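# Scoop dry food from box into both bowls

## Task

Using a held scoop, move dry food from the box into the two bowls until every bowl contains 10 or more pieces, and keep spillage low (food leaving the table counts only as spill, not as a dropped part). Each piece that reaches a bowl must, since it last rested in the box or on the table, have sat inside the gripped scoop while the scoop was raised clear. Pieces caught between gripper fingers must not end up in a bowl. Beyond a stray piece or so, any bowl content that breaks these rules voids the attempt, though a single stray rule-breaking piece still counts for its bowl. Do not let the scoop drop from any height. Both bowls must finish upright in their original spots, the box must sit flat on the table, and the empty scoop must lie on the table away from the box and bowls. Release everything and pull the arms away at the end; anything that stays in place only because the robot holds it is not counted.

## Robot and tools

ROBOT. Two 6-joint arms, left_arm and right_arm, each with a two-finger parallel gripper and a wrist camera. Base positions in the scene frame: left_arm (+0.019, +0.312, 0) m, right_arm (+0.014, -0.312, 0) m, each turned slightly about z (quat_wxyz (+0.998,0,0,-0.065) and (+0.999,0,0,-0.035)).

FRAME. One shared scene frame: origin on the table surface midway between the arms, +x pointing out across the table, +z up, left_arm on the +y side. The arm names do not match the left/right of any picture. A gripper's fingers point along its own +z and close along its own y. The reported hand point sits between the finger pads, roughly 1 cm short of the tips; its printed value can be off, more so at long reach.

JOINT ORDER (per arm): waist (joint1), shoulder (joint2), elbow (joint3), wrist pitch (joint4), wrist yaw (joint5), wrist roll (joint6). Stated ranges in radians: waist -2.618..3.054, shoulder 0.000..3.142, elbow 0.000..3.142, wrist pitch -1.571..1.571, wrist yaw -1.571..1.571, wrist roll -2.094..2.094. True ends may differ by up to 0.036 rad; a command asking beyond that margin and farther out than the current angle is rejected. A joint driven to its real end gets a "joint sent to its limit" note (absence of the note proves nothing).

ROW FORMAT (used by both motion tools): one flat list of 14 numbers covering both arms, even when one arm stays still: left waist, shoulder, elbow, wrist pitch, wrist yaw, wrist roll, left grip, then the same seven for right_arm. The six joint numbers are absolute target angles in radians, same meaning as the Joint positions readout, not offsets. The grip number is on a -1 (closed) to +1 (fully open) scale.

TOOLS.
- execute_actions(actions): a list of up to 15 actions run in sequence. Each action is a table of up to 15 rows; every row lasts one control step of 1/30 s, and if fewer than 15 rows are given the final row repeats to fill the action's 0.5 s. An empty list just reports the current state and images.
- move(target, speed, blocking): target is a single 14-number row of absolute angles and grips. All joints travel together, finishing at the same moment, so the hand traces a curve. speed (rad/s, 0.01 to 2, default 0.5) caps the joint with the longest travel. Paths last between 0.5 and 10 s; longer ones stop short after 10 s. Grip values are applied at the start. The move does not avoid obstacles or the other arm; faster moves strike harder, and targets set deeper past a contact push harder. With blocking=false the reply comes after 0.5 s while motion continues; until a result shows it ended, other moves and execute_actions are refused, so call wait or stop. The result adds a "move:" line: how it ended (done, off_target, moving, held, fault), limits=held or limits=none, and each arm's joint farthest from its target.
- wait(seconds): 0 to 10; runs the sim with commands held, returning early if a running move finishes.
- stop(): brakes a running move; needs stopping room, more when fast; fingers keep moving.
- zoom_image(camera, region): camera is one of cam_head_left, cam_head_right, cam_high, cam_low, cam_left_wrist, cam_right_wrist (all 504x504); region [x0, y0, x1, y1] in image pixels from the top-left, at most 504 by 504.
- read_manual(section): only returns licence text; moves nothing.
- finished_scene(scene): ends the given scene number; irreversible. Replying without any tool call also ends things.

MOTION LIMITS. Per control step the command sent to a joint stays within a lead of its measured angle: 0.202 rad waist, 0.258 shoulder, 0.238 elbow, 0.573 wrist pitch, 0.522 wrist yaw and roll. If targets would put the hand over 70 mm from where it is, they are scaled back. So large changes need several actions; the "Joint targets" line shows what joints are currently being driven to, and resending those values holds a joint still. Friction can leave a joint up to about 0.031 rad from its command, and tiny changes may not move it. "joint command not followed" means a clearance check altered some targets.

RESULTS. State line per arm: end_effector_position (m) and end_effector_quat_wxyz. Joint positions: six angles (rad) plus gripper opening in metres (0.093 open to 0.000 closed; about the pad gap when free; on a held rigid item it settles up to ~12 mm under the item's width). Joint velocities likewise. grip_measured: motor position on the -1..+1 scale; pads meet near -0.94, each mm of object width adds about 0.0208; per-gripper offset up to ~0.02. Pads stop on contact while the motor keeps heading to the commanded value, so a lower number squeezes harder (up to roughly 50-62 N per pad). Keep resending the closing number to keep a grip. Joint torques are raw drive outputs with offsets and noise. Camera calibration (intrinsics, distortion, world-to-camera transforms) is supplied and may be slightly off.

CAUTIONS. Never let the arms collide or press on each other. Do not knock anything off the table. Avoid dropping the scoop, slamming, hard impacts and heavy pushing. Holding loads heats motors: MOTOR HOT warns at 75 °C, 90 °C halts that arm for 10 s, 100 °C makes it go limp and fall (OVER-TEMPERATURE FAULT). The sim keeps running while you compose replies, holding the last command. Loose objects may occasionally get nudged by outside forces.

Each tool is called after "Call:" as name(argument=value, ...) on one line, values as JSON.

## Session

I'll start by looking at the scene.

Call:
execute_actions(actions=[])

Scene clock: 0.00 s.
left_arm: end_effector_position=(+0.3886, +0.2623, +0.4121) grip_measured=+0.999 end_effector_quat_wxyz=(+0.716, +0.044, +0.694, -0.055) | right_arm: end_effector_position=(+0.2736, -0.0595, +0.1439) grip_measured=-0.720 end_effector_quat_wxyz=(+0.282, -0.289, +0.910, +0.089)
Joint names: [waist, shoulder, elbow, wrist pitch, wrist yaw, wrist roll]
Joint positions: left_arm=[ 0.001  1.04   1.052  0.02   0.011 -0.013  0.093] | right_arm=[ 0.896  1.406  1.048 -0.622  0.12   0.175  0.011]
Joint velocities: left_arm=[-0.002 -0.007 -0.007 -0.007  0.037 -0.007 -0.   ] | right_arm=[ 0.002  0.017  0.002  0.037  0.007  0.007 -0.   ]
Joint torques (N m, as the arm reports them, + toward a larger angle): no reading
Joint targets: left_arm=[0.001 1.040 1.052 0.020 0.011 -0.013] | right_arm=[0.896 1.406 1.048 -0.620 0.120 0.175]

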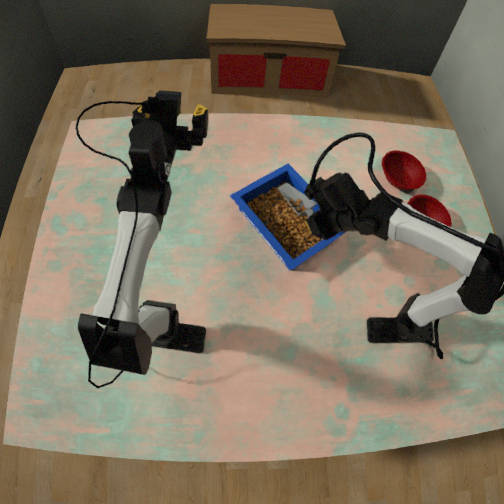

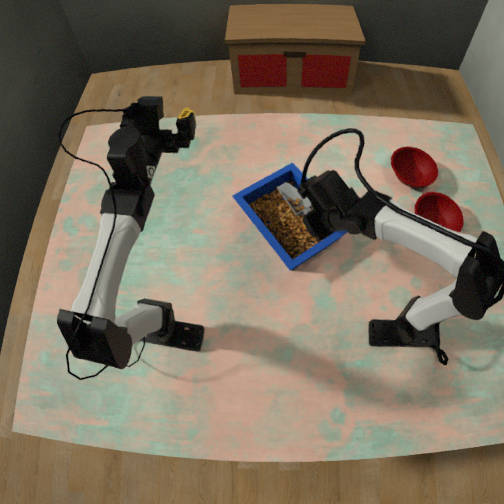

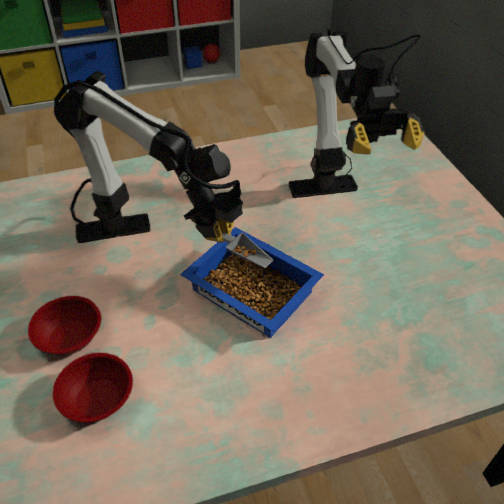

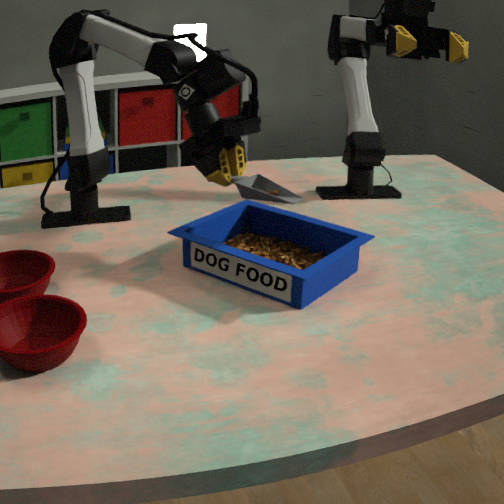

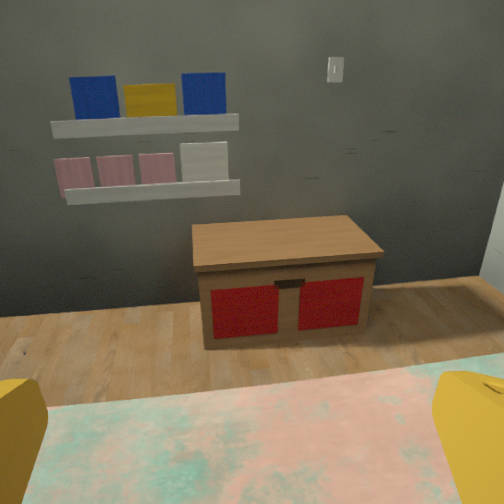

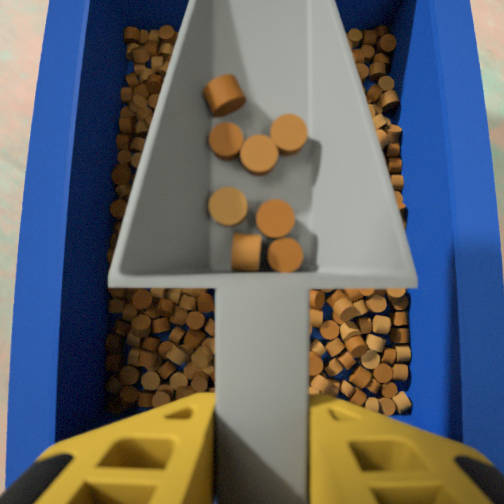

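Call:
zoom_image(camera="cam_low", region=[150, 120, 390, 320])

Call:
zoom_image(camera="cam_high", region=[160, 180, 340, 350])

Call:
zoom_image(camera="cam_head_right", region=[220, 130, 480, 290])

Region (150, 120, 390, 320) of cam_low's 504x504 image, scaled by 2.100, with more detail than that image has.

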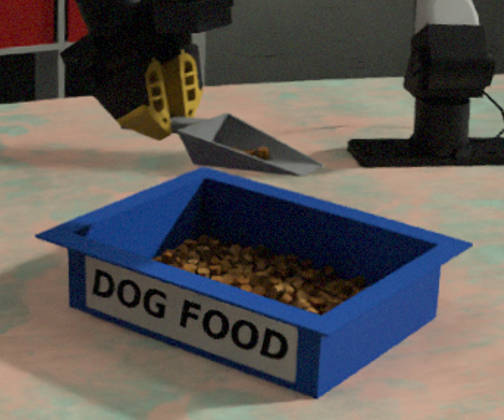

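Region (160, 180, 340, 350) of cam_high's 504x504 image, scaled by 2.800, with more detail than that image has.

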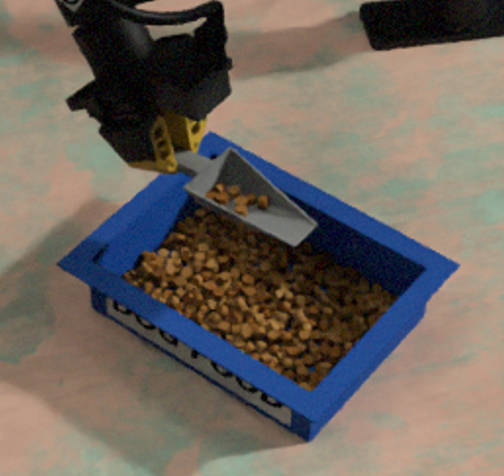

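Region (220, 130, 480, 290) of cam_head_right's 504x504 image, scaled by 1.938, with more detail than that image has; it fills the top 310 rows of this view, and the rest is white.

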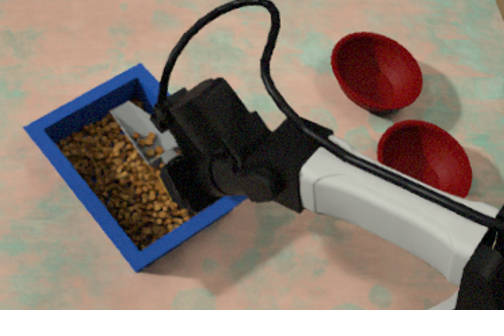

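Call:
zoom_image(camera="cam_low", region=[200, 140, 320, 220])

Call:
zoom_image(camera="cam_high", region=[200, 210, 290, 280])

Call:
zoom_image(camera="cam_right_wrist", region=[90, 0, 430, 340])

Region (200, 140, 320, 220) of cam_low's 504x504 image, scaled by 4.200, with more detail than that image has.

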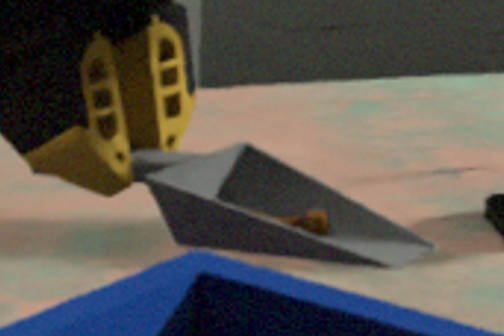

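Region (200, 210, 290, 280) of cam_high's 504x504 image, scaled by 5.600, with more detail than that image has.

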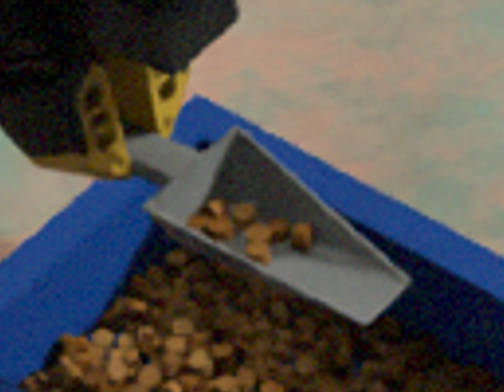

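Region (90, 0, 430, 340) of cam_right_wrist's 504x504 image, scaled by 1.482, with more detail than that image has.

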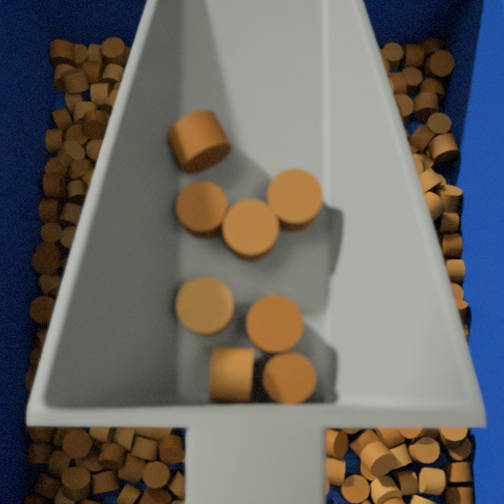

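Call:
move(target=[0.001,1.040,1.052,0.020,0.011,-0.013,1,0.81,1.8514,1.6299,-1.4125,0,0,-0.9], speed=0.5)

Scene clock: 16.47 s.
left_arm: end_effector_position=(+0.3886, +0.2623, +0.4119) grip_measured=+0.999 end_effector_quat_wxyz=(+0.716, +0.045, +0.694, -0.055) | right_arm: end_effector_position=(+0.2547, -0.0897, +0.1281) grip_measured=-0.720 end_effector_quat_wxyz=(-0.026, -0.363, +0.931, -0.016)
Joint names: [waist, shoulder, elbow, wrist pitch, wrist yaw, wrist roll]
Joint positions: left_arm=[ 0.001  1.04   1.052  0.019  0.011 -0.013  0.093] | right_arm=[ 0.82   1.839  1.607 -1.4    0.011  0.006  0.011]
Joint velocities: left_arm=[ 0.012 -0.002  0.002  0.022  0.022  0.022 -0.   ] | right_arm=[-0.022  0.022 -0.017  0.037 -0.081 -0.022 -0.   ]
Joint torques (N m, as the arm reports them, + toward a larger angle): left_arm=[-0.34 -2.55  8.38  2.07  0.03 -0.03] | right_arm=[-0.67 -8.16  9.52  0.12 -0.08  0.1 ]
Joint targets: left_arm=[0.001 1.040 1.052 0.020 0.011 -0.013] | right_arm=[0.810 1.851 1.630 -1.412 0.000 0.000]
move: off_target (right_arm); limits=none; left_arm: farthest joint: the wrist pitch, 0.001 radians from its target (0.000 radians at the start); right_arm: farthest joint: the elbow, 0.023 radians from its target (0.582 radians at the start)
camera_calibration (this result's frames):
cam_left_wrist: T_world_to_cam=[[-0.158742, -0.987298, 0.00660489, 0.314682], [-0.398138, 0.0578899, -0.915497, 0.553361], [0.903486, -0.147958, -0.40227, -0.0655706], [0, 0, 0, 1]] pos_world=[0.329509, 0.268949, 0.478145]
cam_right_wrist: T_world_to_cam=[[0.682637, -0.730689, -0.00998809, -0.239719], [-0.637142, -0.601824, 0.481516, 0.0856987], [-0.35785, -0.322337, -0.87638, 0.251874], [0, 0, 0, 1]] pos_world=[0.308377, -0.0423961, 0.177078]

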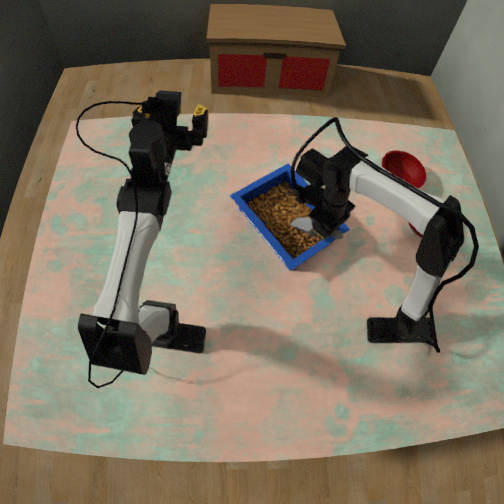

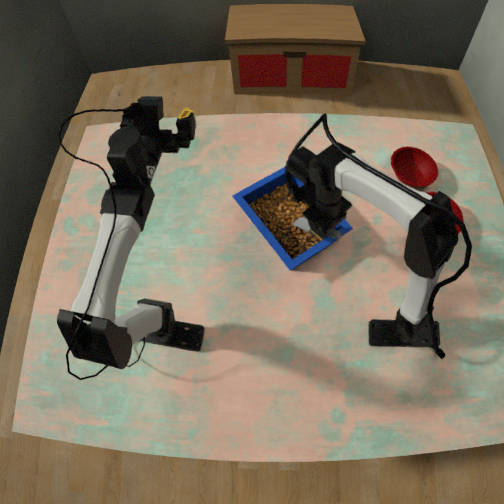

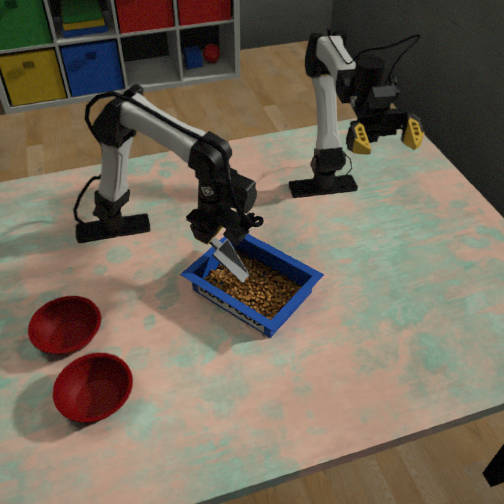

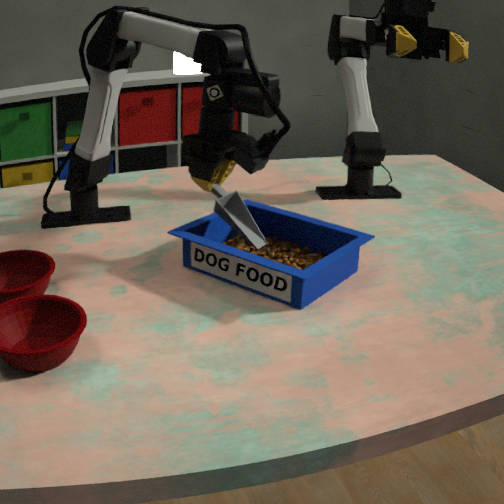

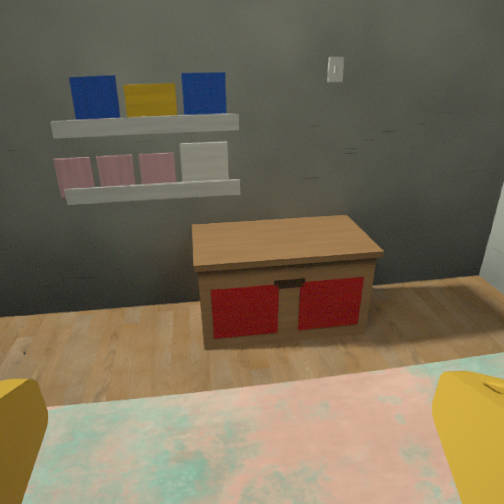

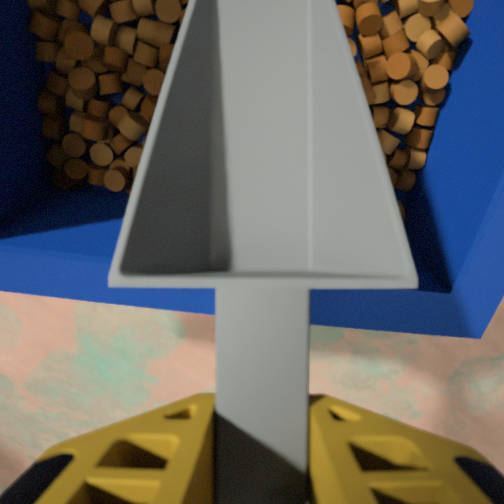

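Call:
zoom_image(camera="cam_low", region=[160, 140, 380, 320])

Region (160, 140, 380, 320) of cam_low's 504x504 image, scaled by 2.291, with more detail than that image has; it fills the top 412 rows of this view, and the rest is white.

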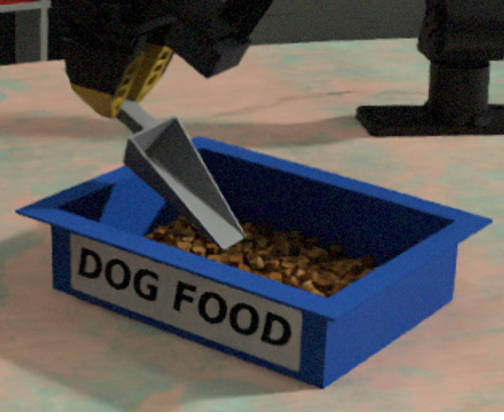

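Call:
move(target=[0.001,1.040,1.052,0.020,0.011,-0.013,1,0.81,1.8937,1.5784,-1.3187,0,0,-0.9], speed=0.2)

Call:
zoom_image(camera="cam_low", region=[160, 140, 380, 320])

Scene clock: 18.70 s.
left_arm: end_effector_position=(+0.3886, +0.2623, +0.4119) grip_measured=+0.999 end_effector_quat_wxyz=(+0.716, +0.045, +0.694, -0.055) | right_arm: end_effector_position=(+0.2629, -0.0819, +0.1077) grip_measured=-0.720 end_effector_quat_wxyz=(-0.026, -0.364, +0.931, -0.016)
Joint names: [waist, shoulder, elbow, wrist pitch, wrist yaw, wrist roll]
Joint positions: left_arm=[ 0.001  1.04   1.052  0.019  0.011 -0.013  0.093] | right_arm=[ 0.82   1.886  1.587 -1.333  0.011  0.006  0.011]
Joint velocities: left_arm=[-0.002 -0.012  0.002 -0.007 -0.022  0.022  0.001] | right_arm=[-0.002 -0.012  0.002  0.007  0.066 -0.007  0.001]
Joint torques (N m, as the arm reports them, + toward a larger angle): left_arm=[-0.35 -2.54  8.38  2.07  0.03 -0.03] | right_arm=[-0.74 -9.    6.6   0.38 -0.08  0.09]
Joint targets: left_arm=[0.001 1.040 1.052 0.020 0.011 -0.013] | right_arm=[0.810 1.894 1.578 -1.319 -0.000 -0.000]
move: done; limits=none; left_arm: farthest joint: the wrist pitch, 0.001 radians from its target (0.001 radians at the start); right_arm: farthest joint: the wrist pitch, 0.014 radians from its target (0.081 radians at the start)
camera_calibration (this result's frames):
cam_left_wrist: T_world_to_cam=[[-0.158742, -0.987298, 0.00660489, 0.314682], [-0.398138, 0.0578899, -0.915497, 0.553361], [0.903486, -0.147958, -0.40227, -0.0655706], [0, 0, 0, 1]] pos_world=[0.329509, 0.268949, 0.478145]
cam_right_wrist: T_world_to_cam=[[0.682893, -0.730445, -0.0103925, -0.239873], [-0.636658, -0.602068, 0.481852, 0.105219], [-0.358223, -0.322437, -0.876191, 0.23943], [0, 0, 0, 1]] pos_world=[0.316565, -0.0346638, 0.156594]

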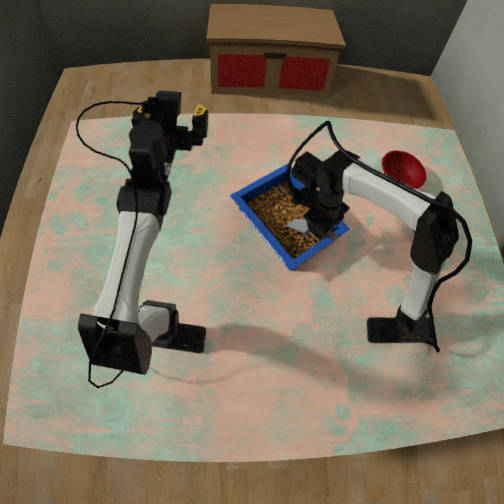

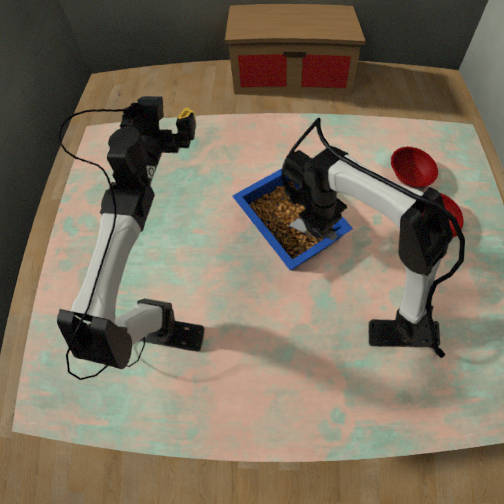

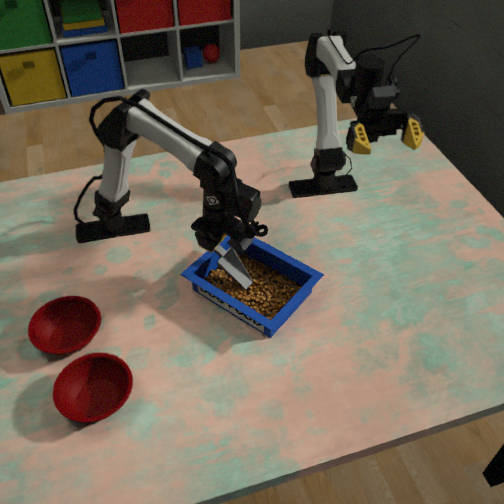

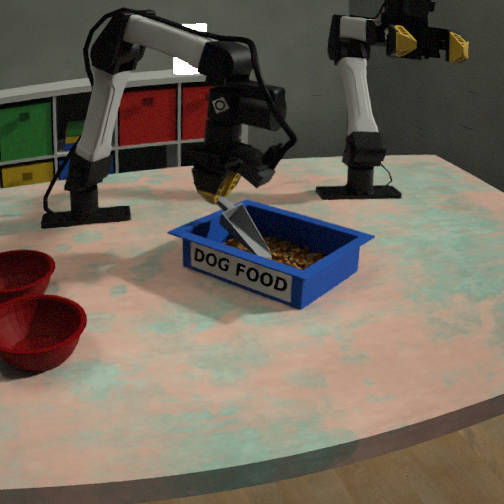

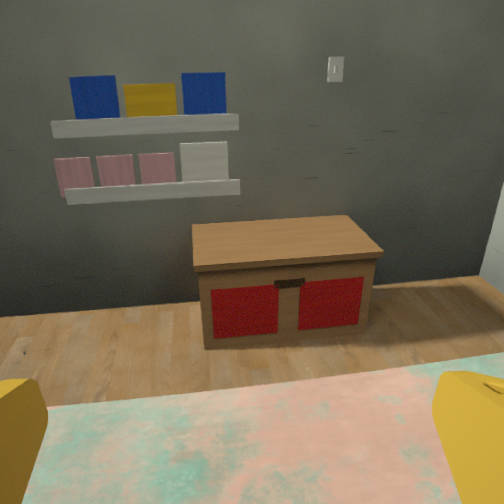

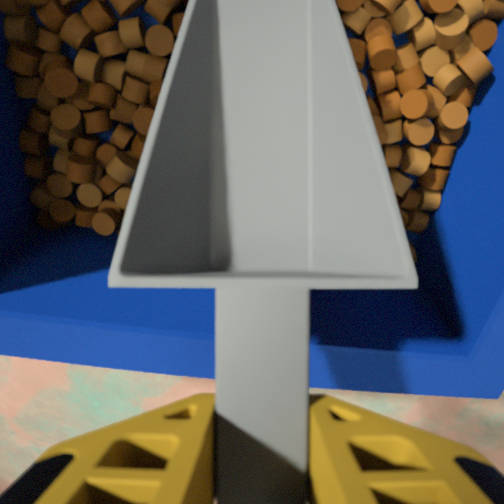

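Region (160, 140, 380, 320) of cam_low's 504x504 image, scaled by 2.291, with more detail than that image has; it fills the top 412 rows of this view, and the rest is white.

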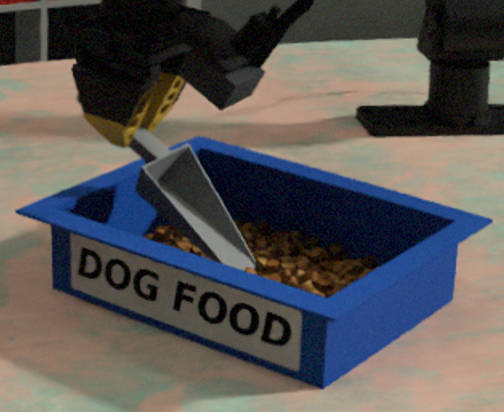

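Call:
move(target=[0.001,1.040,1.052,0.020,0.011,-0.013,1,0.81,1.89,1.50,-1.165,0,0,-0.9], speed=0.2)

Call:
zoom_image(camera="cam_high", region=[170, 200, 340, 345])

Scene clock: 21.27 s.
left_arm: end_effector_position=(+0.3886, +0.2623, +0.4119) grip_measured=+0.999 end_effector_quat_wxyz=(+0.716, +0.045, +0.694, -0.055) | right_arm: end_effector_position=(+0.2761, -0.0696, +0.0888) grip_measured=-0.720 end_effector_quat_wxyz=(+0.012, -0.364, +0.931, -0.001)
Joint names: [waist, shoulder, elbow, wrist pitch, wrist yaw, wrist roll]
Joint positions: left_arm=[ 0.001  1.04   1.052  0.019  0.011 -0.013  0.093] | right_arm=[ 0.82   1.886  1.513 -1.177  0.011  0.006  0.011]
Joint velocities: left_arm=[-0.012  0.007  0.002  0.037  0.037  0.066 -0.   ] | right_arm=[-0.017  0.002 -0.027  0.022 -0.066 -0.081 -0.001]
Joint torques (N m, as the arm reports them, + toward a larger angle): left_arm=[-0.36 -2.54  8.39  2.08  0.03 -0.03] | right_arm=[-0.67 -9.44  6.28  0.53 -0.06  0.09]
Joint targets: left_arm=[0.001 1.040 1.052 0.020 0.011 -0.013] | right_arm=[0.810 1.890 1.500 -1.165 0.000 0.000]
move: done; limits=none; left_arm: farthest joint: the wrist pitch, 0.001 radians from its target (0.001 radians at the start); right_arm: farthest joint: the elbow, 0.013 radians from its target (0.087 radians at the start)
camera_calibration (this result's frames):
cam_left_wrist: T_world_to_cam=[[-0.158742, -0.987298, 0.00660489, 0.314682], [-0.398138, 0.0578899, -0.915497, 0.553361], [0.903486, -0.147958, -0.40227, -0.0655706], [0, 0, 0, 1]] pos_world=[0.329509, 0.268949, 0.478145]
cam_right_wrist: T_world_to_cam=[[0.683791, -0.729606, -0.010247, -0.240294], [-0.663136, -0.627231, 0.40845, 0.142249], [-0.304435, -0.272499, -0.912723, 0.223475], [0, 0, 0, 1]] pos_world=[0.326675, -0.0252004, 0.143407]

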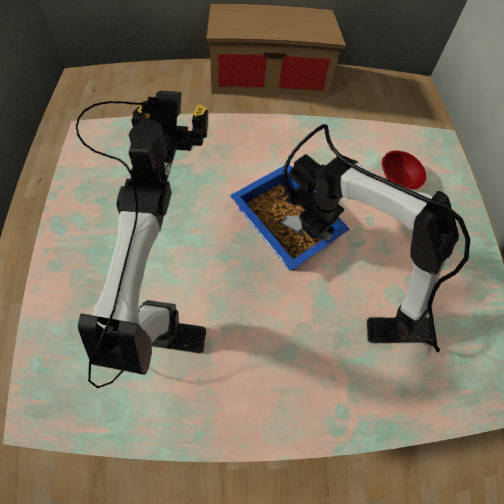

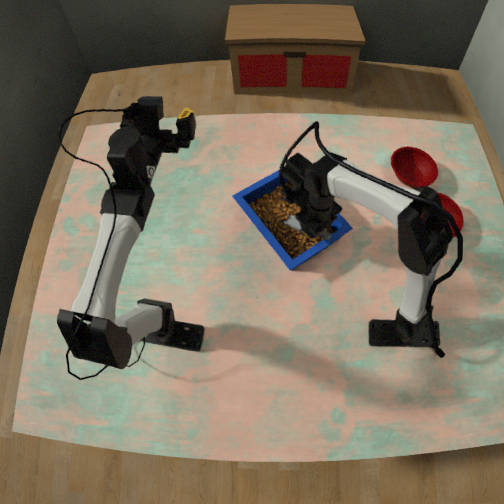

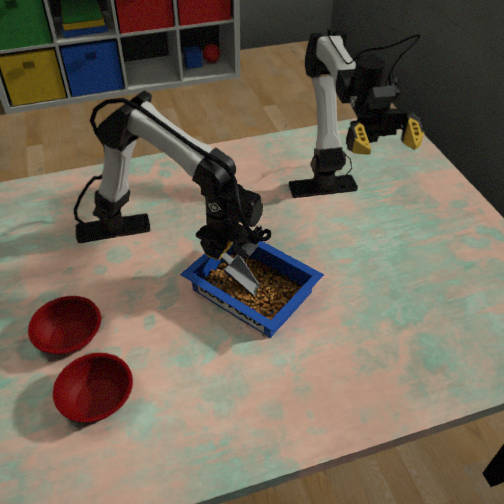

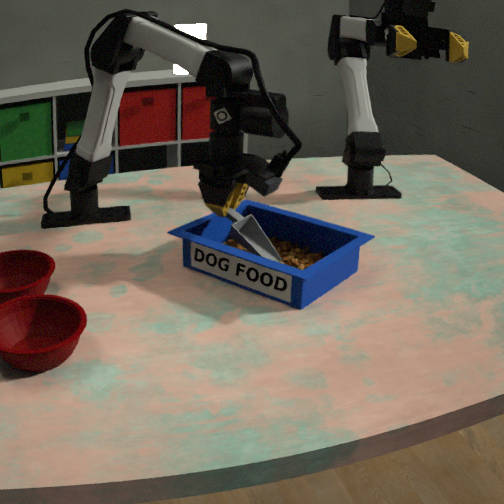

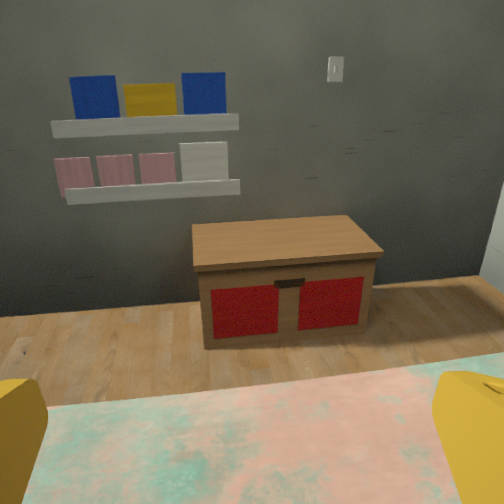

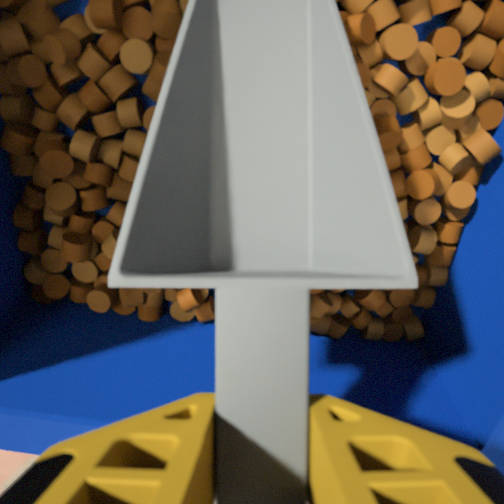

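Region (170, 200, 340, 345) of cam_high's 504x504 image, scaled by 2.965, with more detail than that image has; it fills the top 430 rows of this view, and the rest is white.

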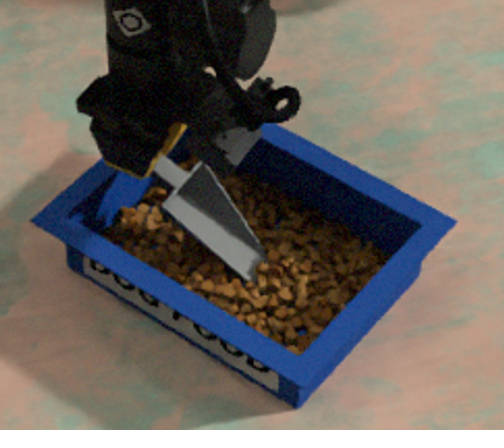

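Call:
move(target=[0.001,1.040,1.052,0.020,0.011,-0.013,1,0.81,1.91,1.448,-0.98,0,0,-0.9], speed=0.2)

Call:
zoom_image(camera="cam_high", region=[170, 200, 340, 345])

Scene clock: 23.17 s.
left_arm: end_effector_position=(+0.3886, +0.2623, +0.4118) grip_measured=+0.999 end_effector_quat_wxyz=(+0.716, +0.045, +0.695, -0.055) | right_arm: end_effector_position=(+0.2964, -0.0505, +0.0753) grip_measured=-0.720 end_effector_quat_wxyz=(+0.066, -0.363, +0.929, +0.021)
Joint names: [waist, shoulder, elbow, wrist pitch, wrist yaw, wrist roll]
Joint positions: left_arm=[ 0.001  1.04   1.052  0.019  0.011 -0.013  0.093] | right_arm=[ 0.82   1.894  1.46  -0.999  0.01   0.006  0.011]
Joint velocities: left_arm=[-0.002 -0.002 -0.007 -0.095  0.022 -0.037  0.   ] | right_arm=[ 0.002 -0.012 -0.007 -0.022  0.037 -0.051  0.001]
Joint torques (N m, as the arm reports them, + toward a larger angle): left_arm=[-0.35 -2.53  8.4   2.08  0.02 -0.03] | right_arm=[-0.84 -8.65  6.58  0.84 -0.07  0.09]
Joint targets: left_arm=[0.001 1.040 1.052 0.020 0.011 -0.013] | right_arm=[0.810 1.910 1.448 -0.980 -0.000 0.000]
move: done; limits=none; left_arm: farthest joint: the wrist pitch, 0.001 radians from its target (0.001 radians at the start); right_arm: farthest joint: the wrist pitch, 0.019 radians from its target (0.197 radians at the start)
camera_calibration (this result's frames):
cam_left_wrist: T_world_to_cam=[[-0.15874, -0.987298, 0.00661625, 0.314677], [-0.398484, 0.057935, -0.915344, 0.553337], [0.903334, -0.147938, -0.402619, -0.0654128], [0, 0, 0, 1]] pos_world=[0.329537, 0.268946, 0.478075]
cam_right_wrist: T_world_to_cam=[[0.684693, -0.72876, -0.0102634, -0.240661], [-0.693439, -0.655713, 0.298634, 0.189041], [-0.224363, -0.197356, -0.954312, 0.205745], [0, 0, 0, 1]] pos_world=[0.342029, -0.0108223, 0.137421]

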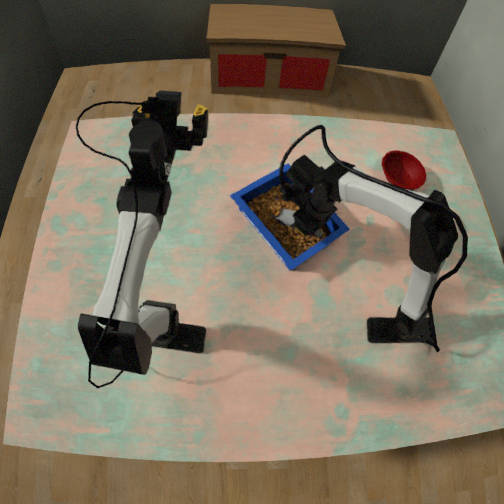

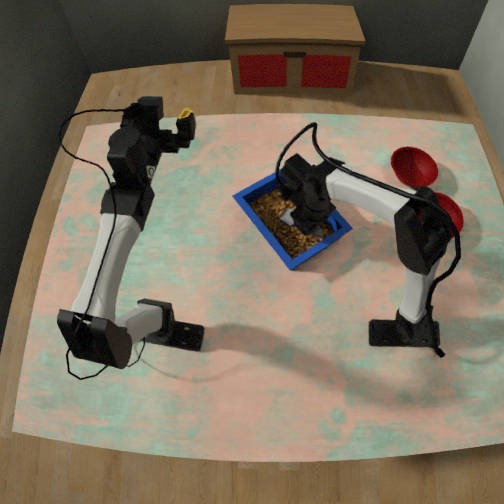

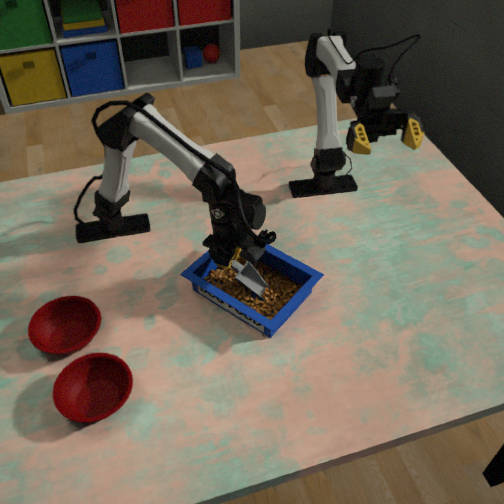

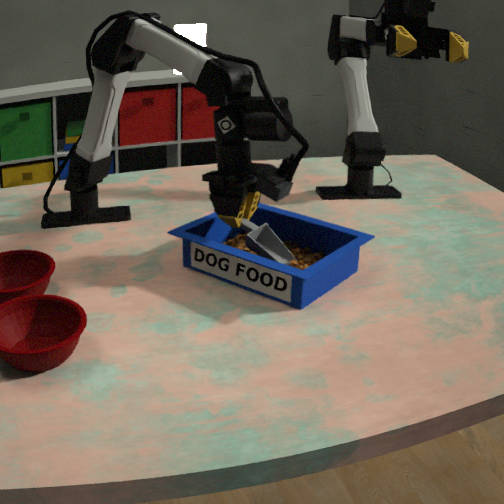

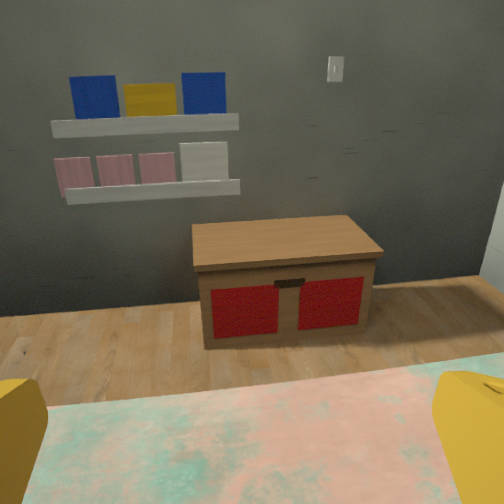

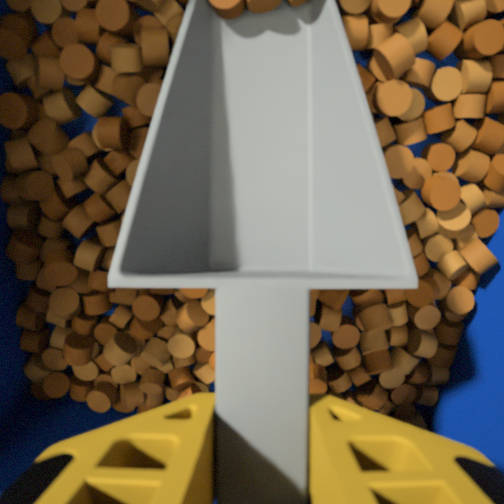

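Region (170, 200, 340, 345) of cam_high's 504x504 image, scaled by 2.965, with more detail than that image has; it fills the top 430 rows of this view, and the rest is white.

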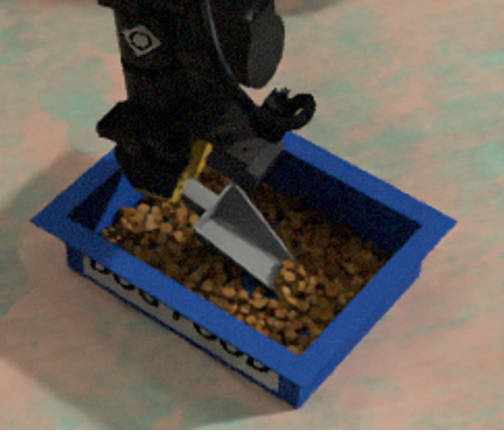

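Pieces are climbing on. Continue forward.

Call:
move(target=[0.001,1.040,1.052,0.020,0.011,-0.013,1,0.81,1.958,1.445,-0.815,0,0,-0.9], speed=0.2)

Call:
zoom_image(camera="cam_high", region=[170, 200, 340, 345])

Scene clock: 24.83 s.
left_arm: end_effector_position=(+0.3886, +0.2623, +0.4118) grip_measured=+0.999 end_effector_quat_wxyz=(+0.716, +0.045, +0.695, -0.055) | right_arm: end_effector_position=(+0.3226, -0.0261, +0.0633) grip_measured=-0.720 end_effector_quat_wxyz=(+0.117, -0.360, +0.925, +0.041)
Joint names: [waist, shoulder, elbow, wrist pitch, wrist yaw, wrist roll]
Joint positions: left_arm=[ 0.001  1.04   1.052  0.019  0.011 -0.013  0.093] | right_arm=[ 0.82   1.945  1.46  -0.839  0.01   0.006  0.011]
Joint velocities: left_arm=[ 0.002 -0.002  0.007 -0.095  0.007  0.037  0.   ] | right_arm=[-0.002  0.007  0.002  0.022 -0.051 -0.037  0.001]
Joint torques (N m, as the arm reports them, + toward a larger angle): left_arm=[-0.34 -2.55  8.37  2.07  0.03 -0.03] | right_arm=[-0.77 -9.62  6.56  1.11 -0.07  0.09]
Joint targets: left_arm=[0.001 1.040 1.052 0.020 0.011 -0.013] | right_arm=[0.810 1.958 1.445 -0.815 0.000 -0.000]
move: off_target (right_arm); limits=none; left_arm: farthest joint: the wrist pitch, 0.001 radians from its target (0.001 radians at the start); right_arm: farthest joint: the wrist pitch, 0.024 radians from its target (0.184 radians at the start)
camera_calibration (this result's frames):
cam_left_wrist: T_world_to_cam=[[-0.15874, -0.987298, 0.00661625, 0.314677], [-0.398484, 0.057935, -0.915344, 0.553337], [0.903334, -0.147938, -0.402619, -0.0654128], [0, 0, 0, 1]] pos_world=[0.329537, 0.268946, 0.478075]
cam_right_wrist: T_world_to_cam=[[0.685494, -0.728013, -0.0097976, -0.241185], [-0.71307, -0.67402, 0.192944, 0.239291], [-0.14707, -0.125276, -0.981161, 0.183625], [0, 0, 0, 1]] pos_world=[0.362968, 0.00870501, 0.131633]

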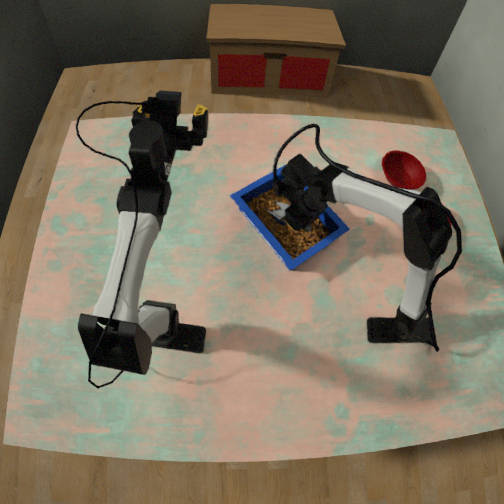

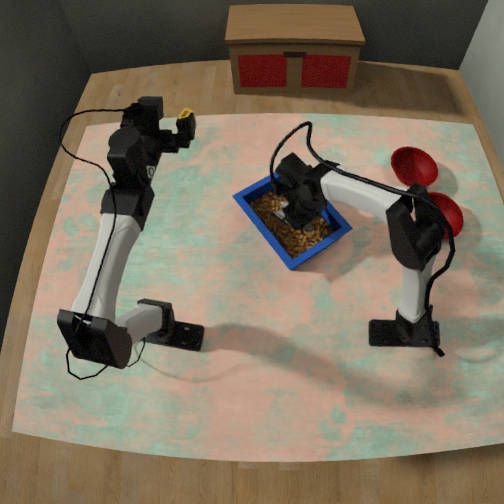

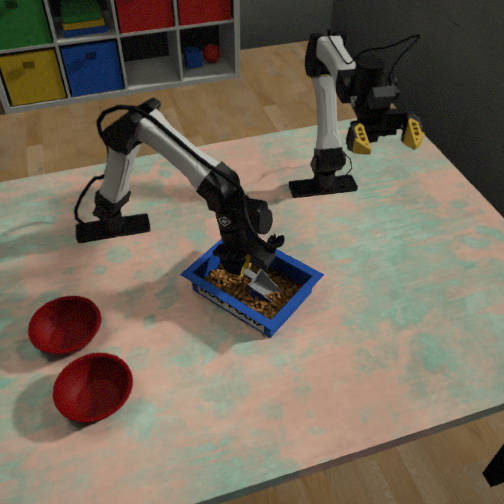

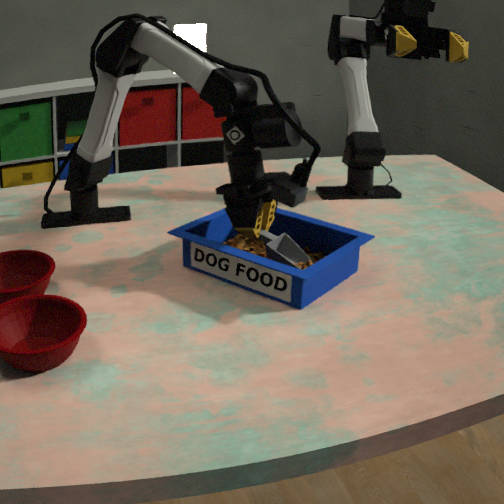

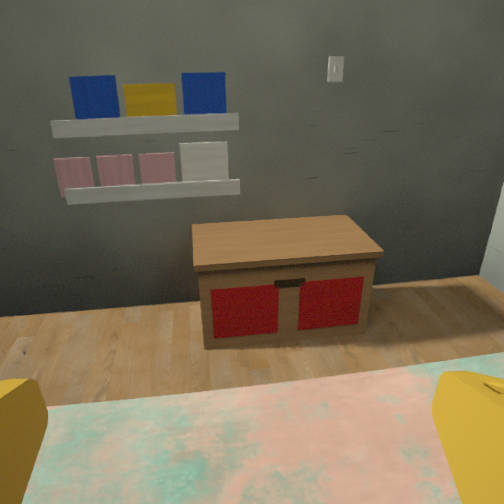

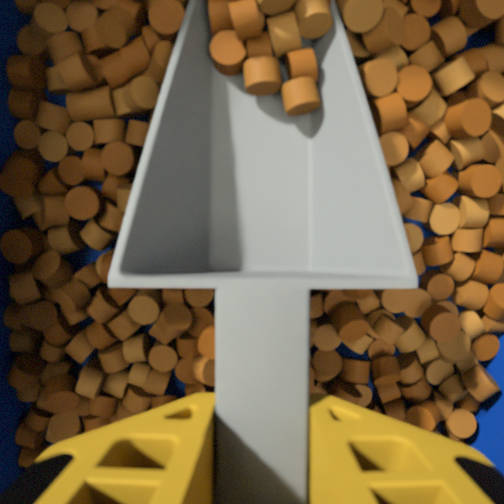

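Region (170, 200, 340, 345) of cam_high's 504x504 image, scaled by 2.965, with more detail than that image has; it fills the top 430 rows of this view, and the rest is white.

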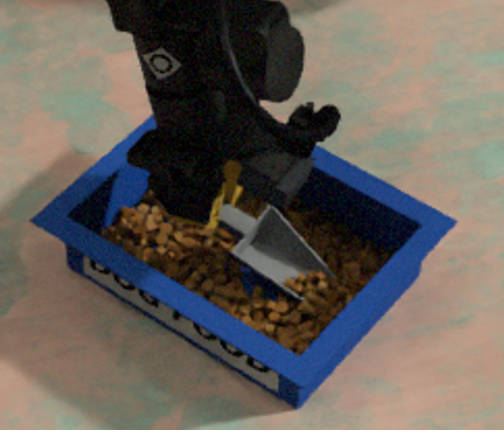

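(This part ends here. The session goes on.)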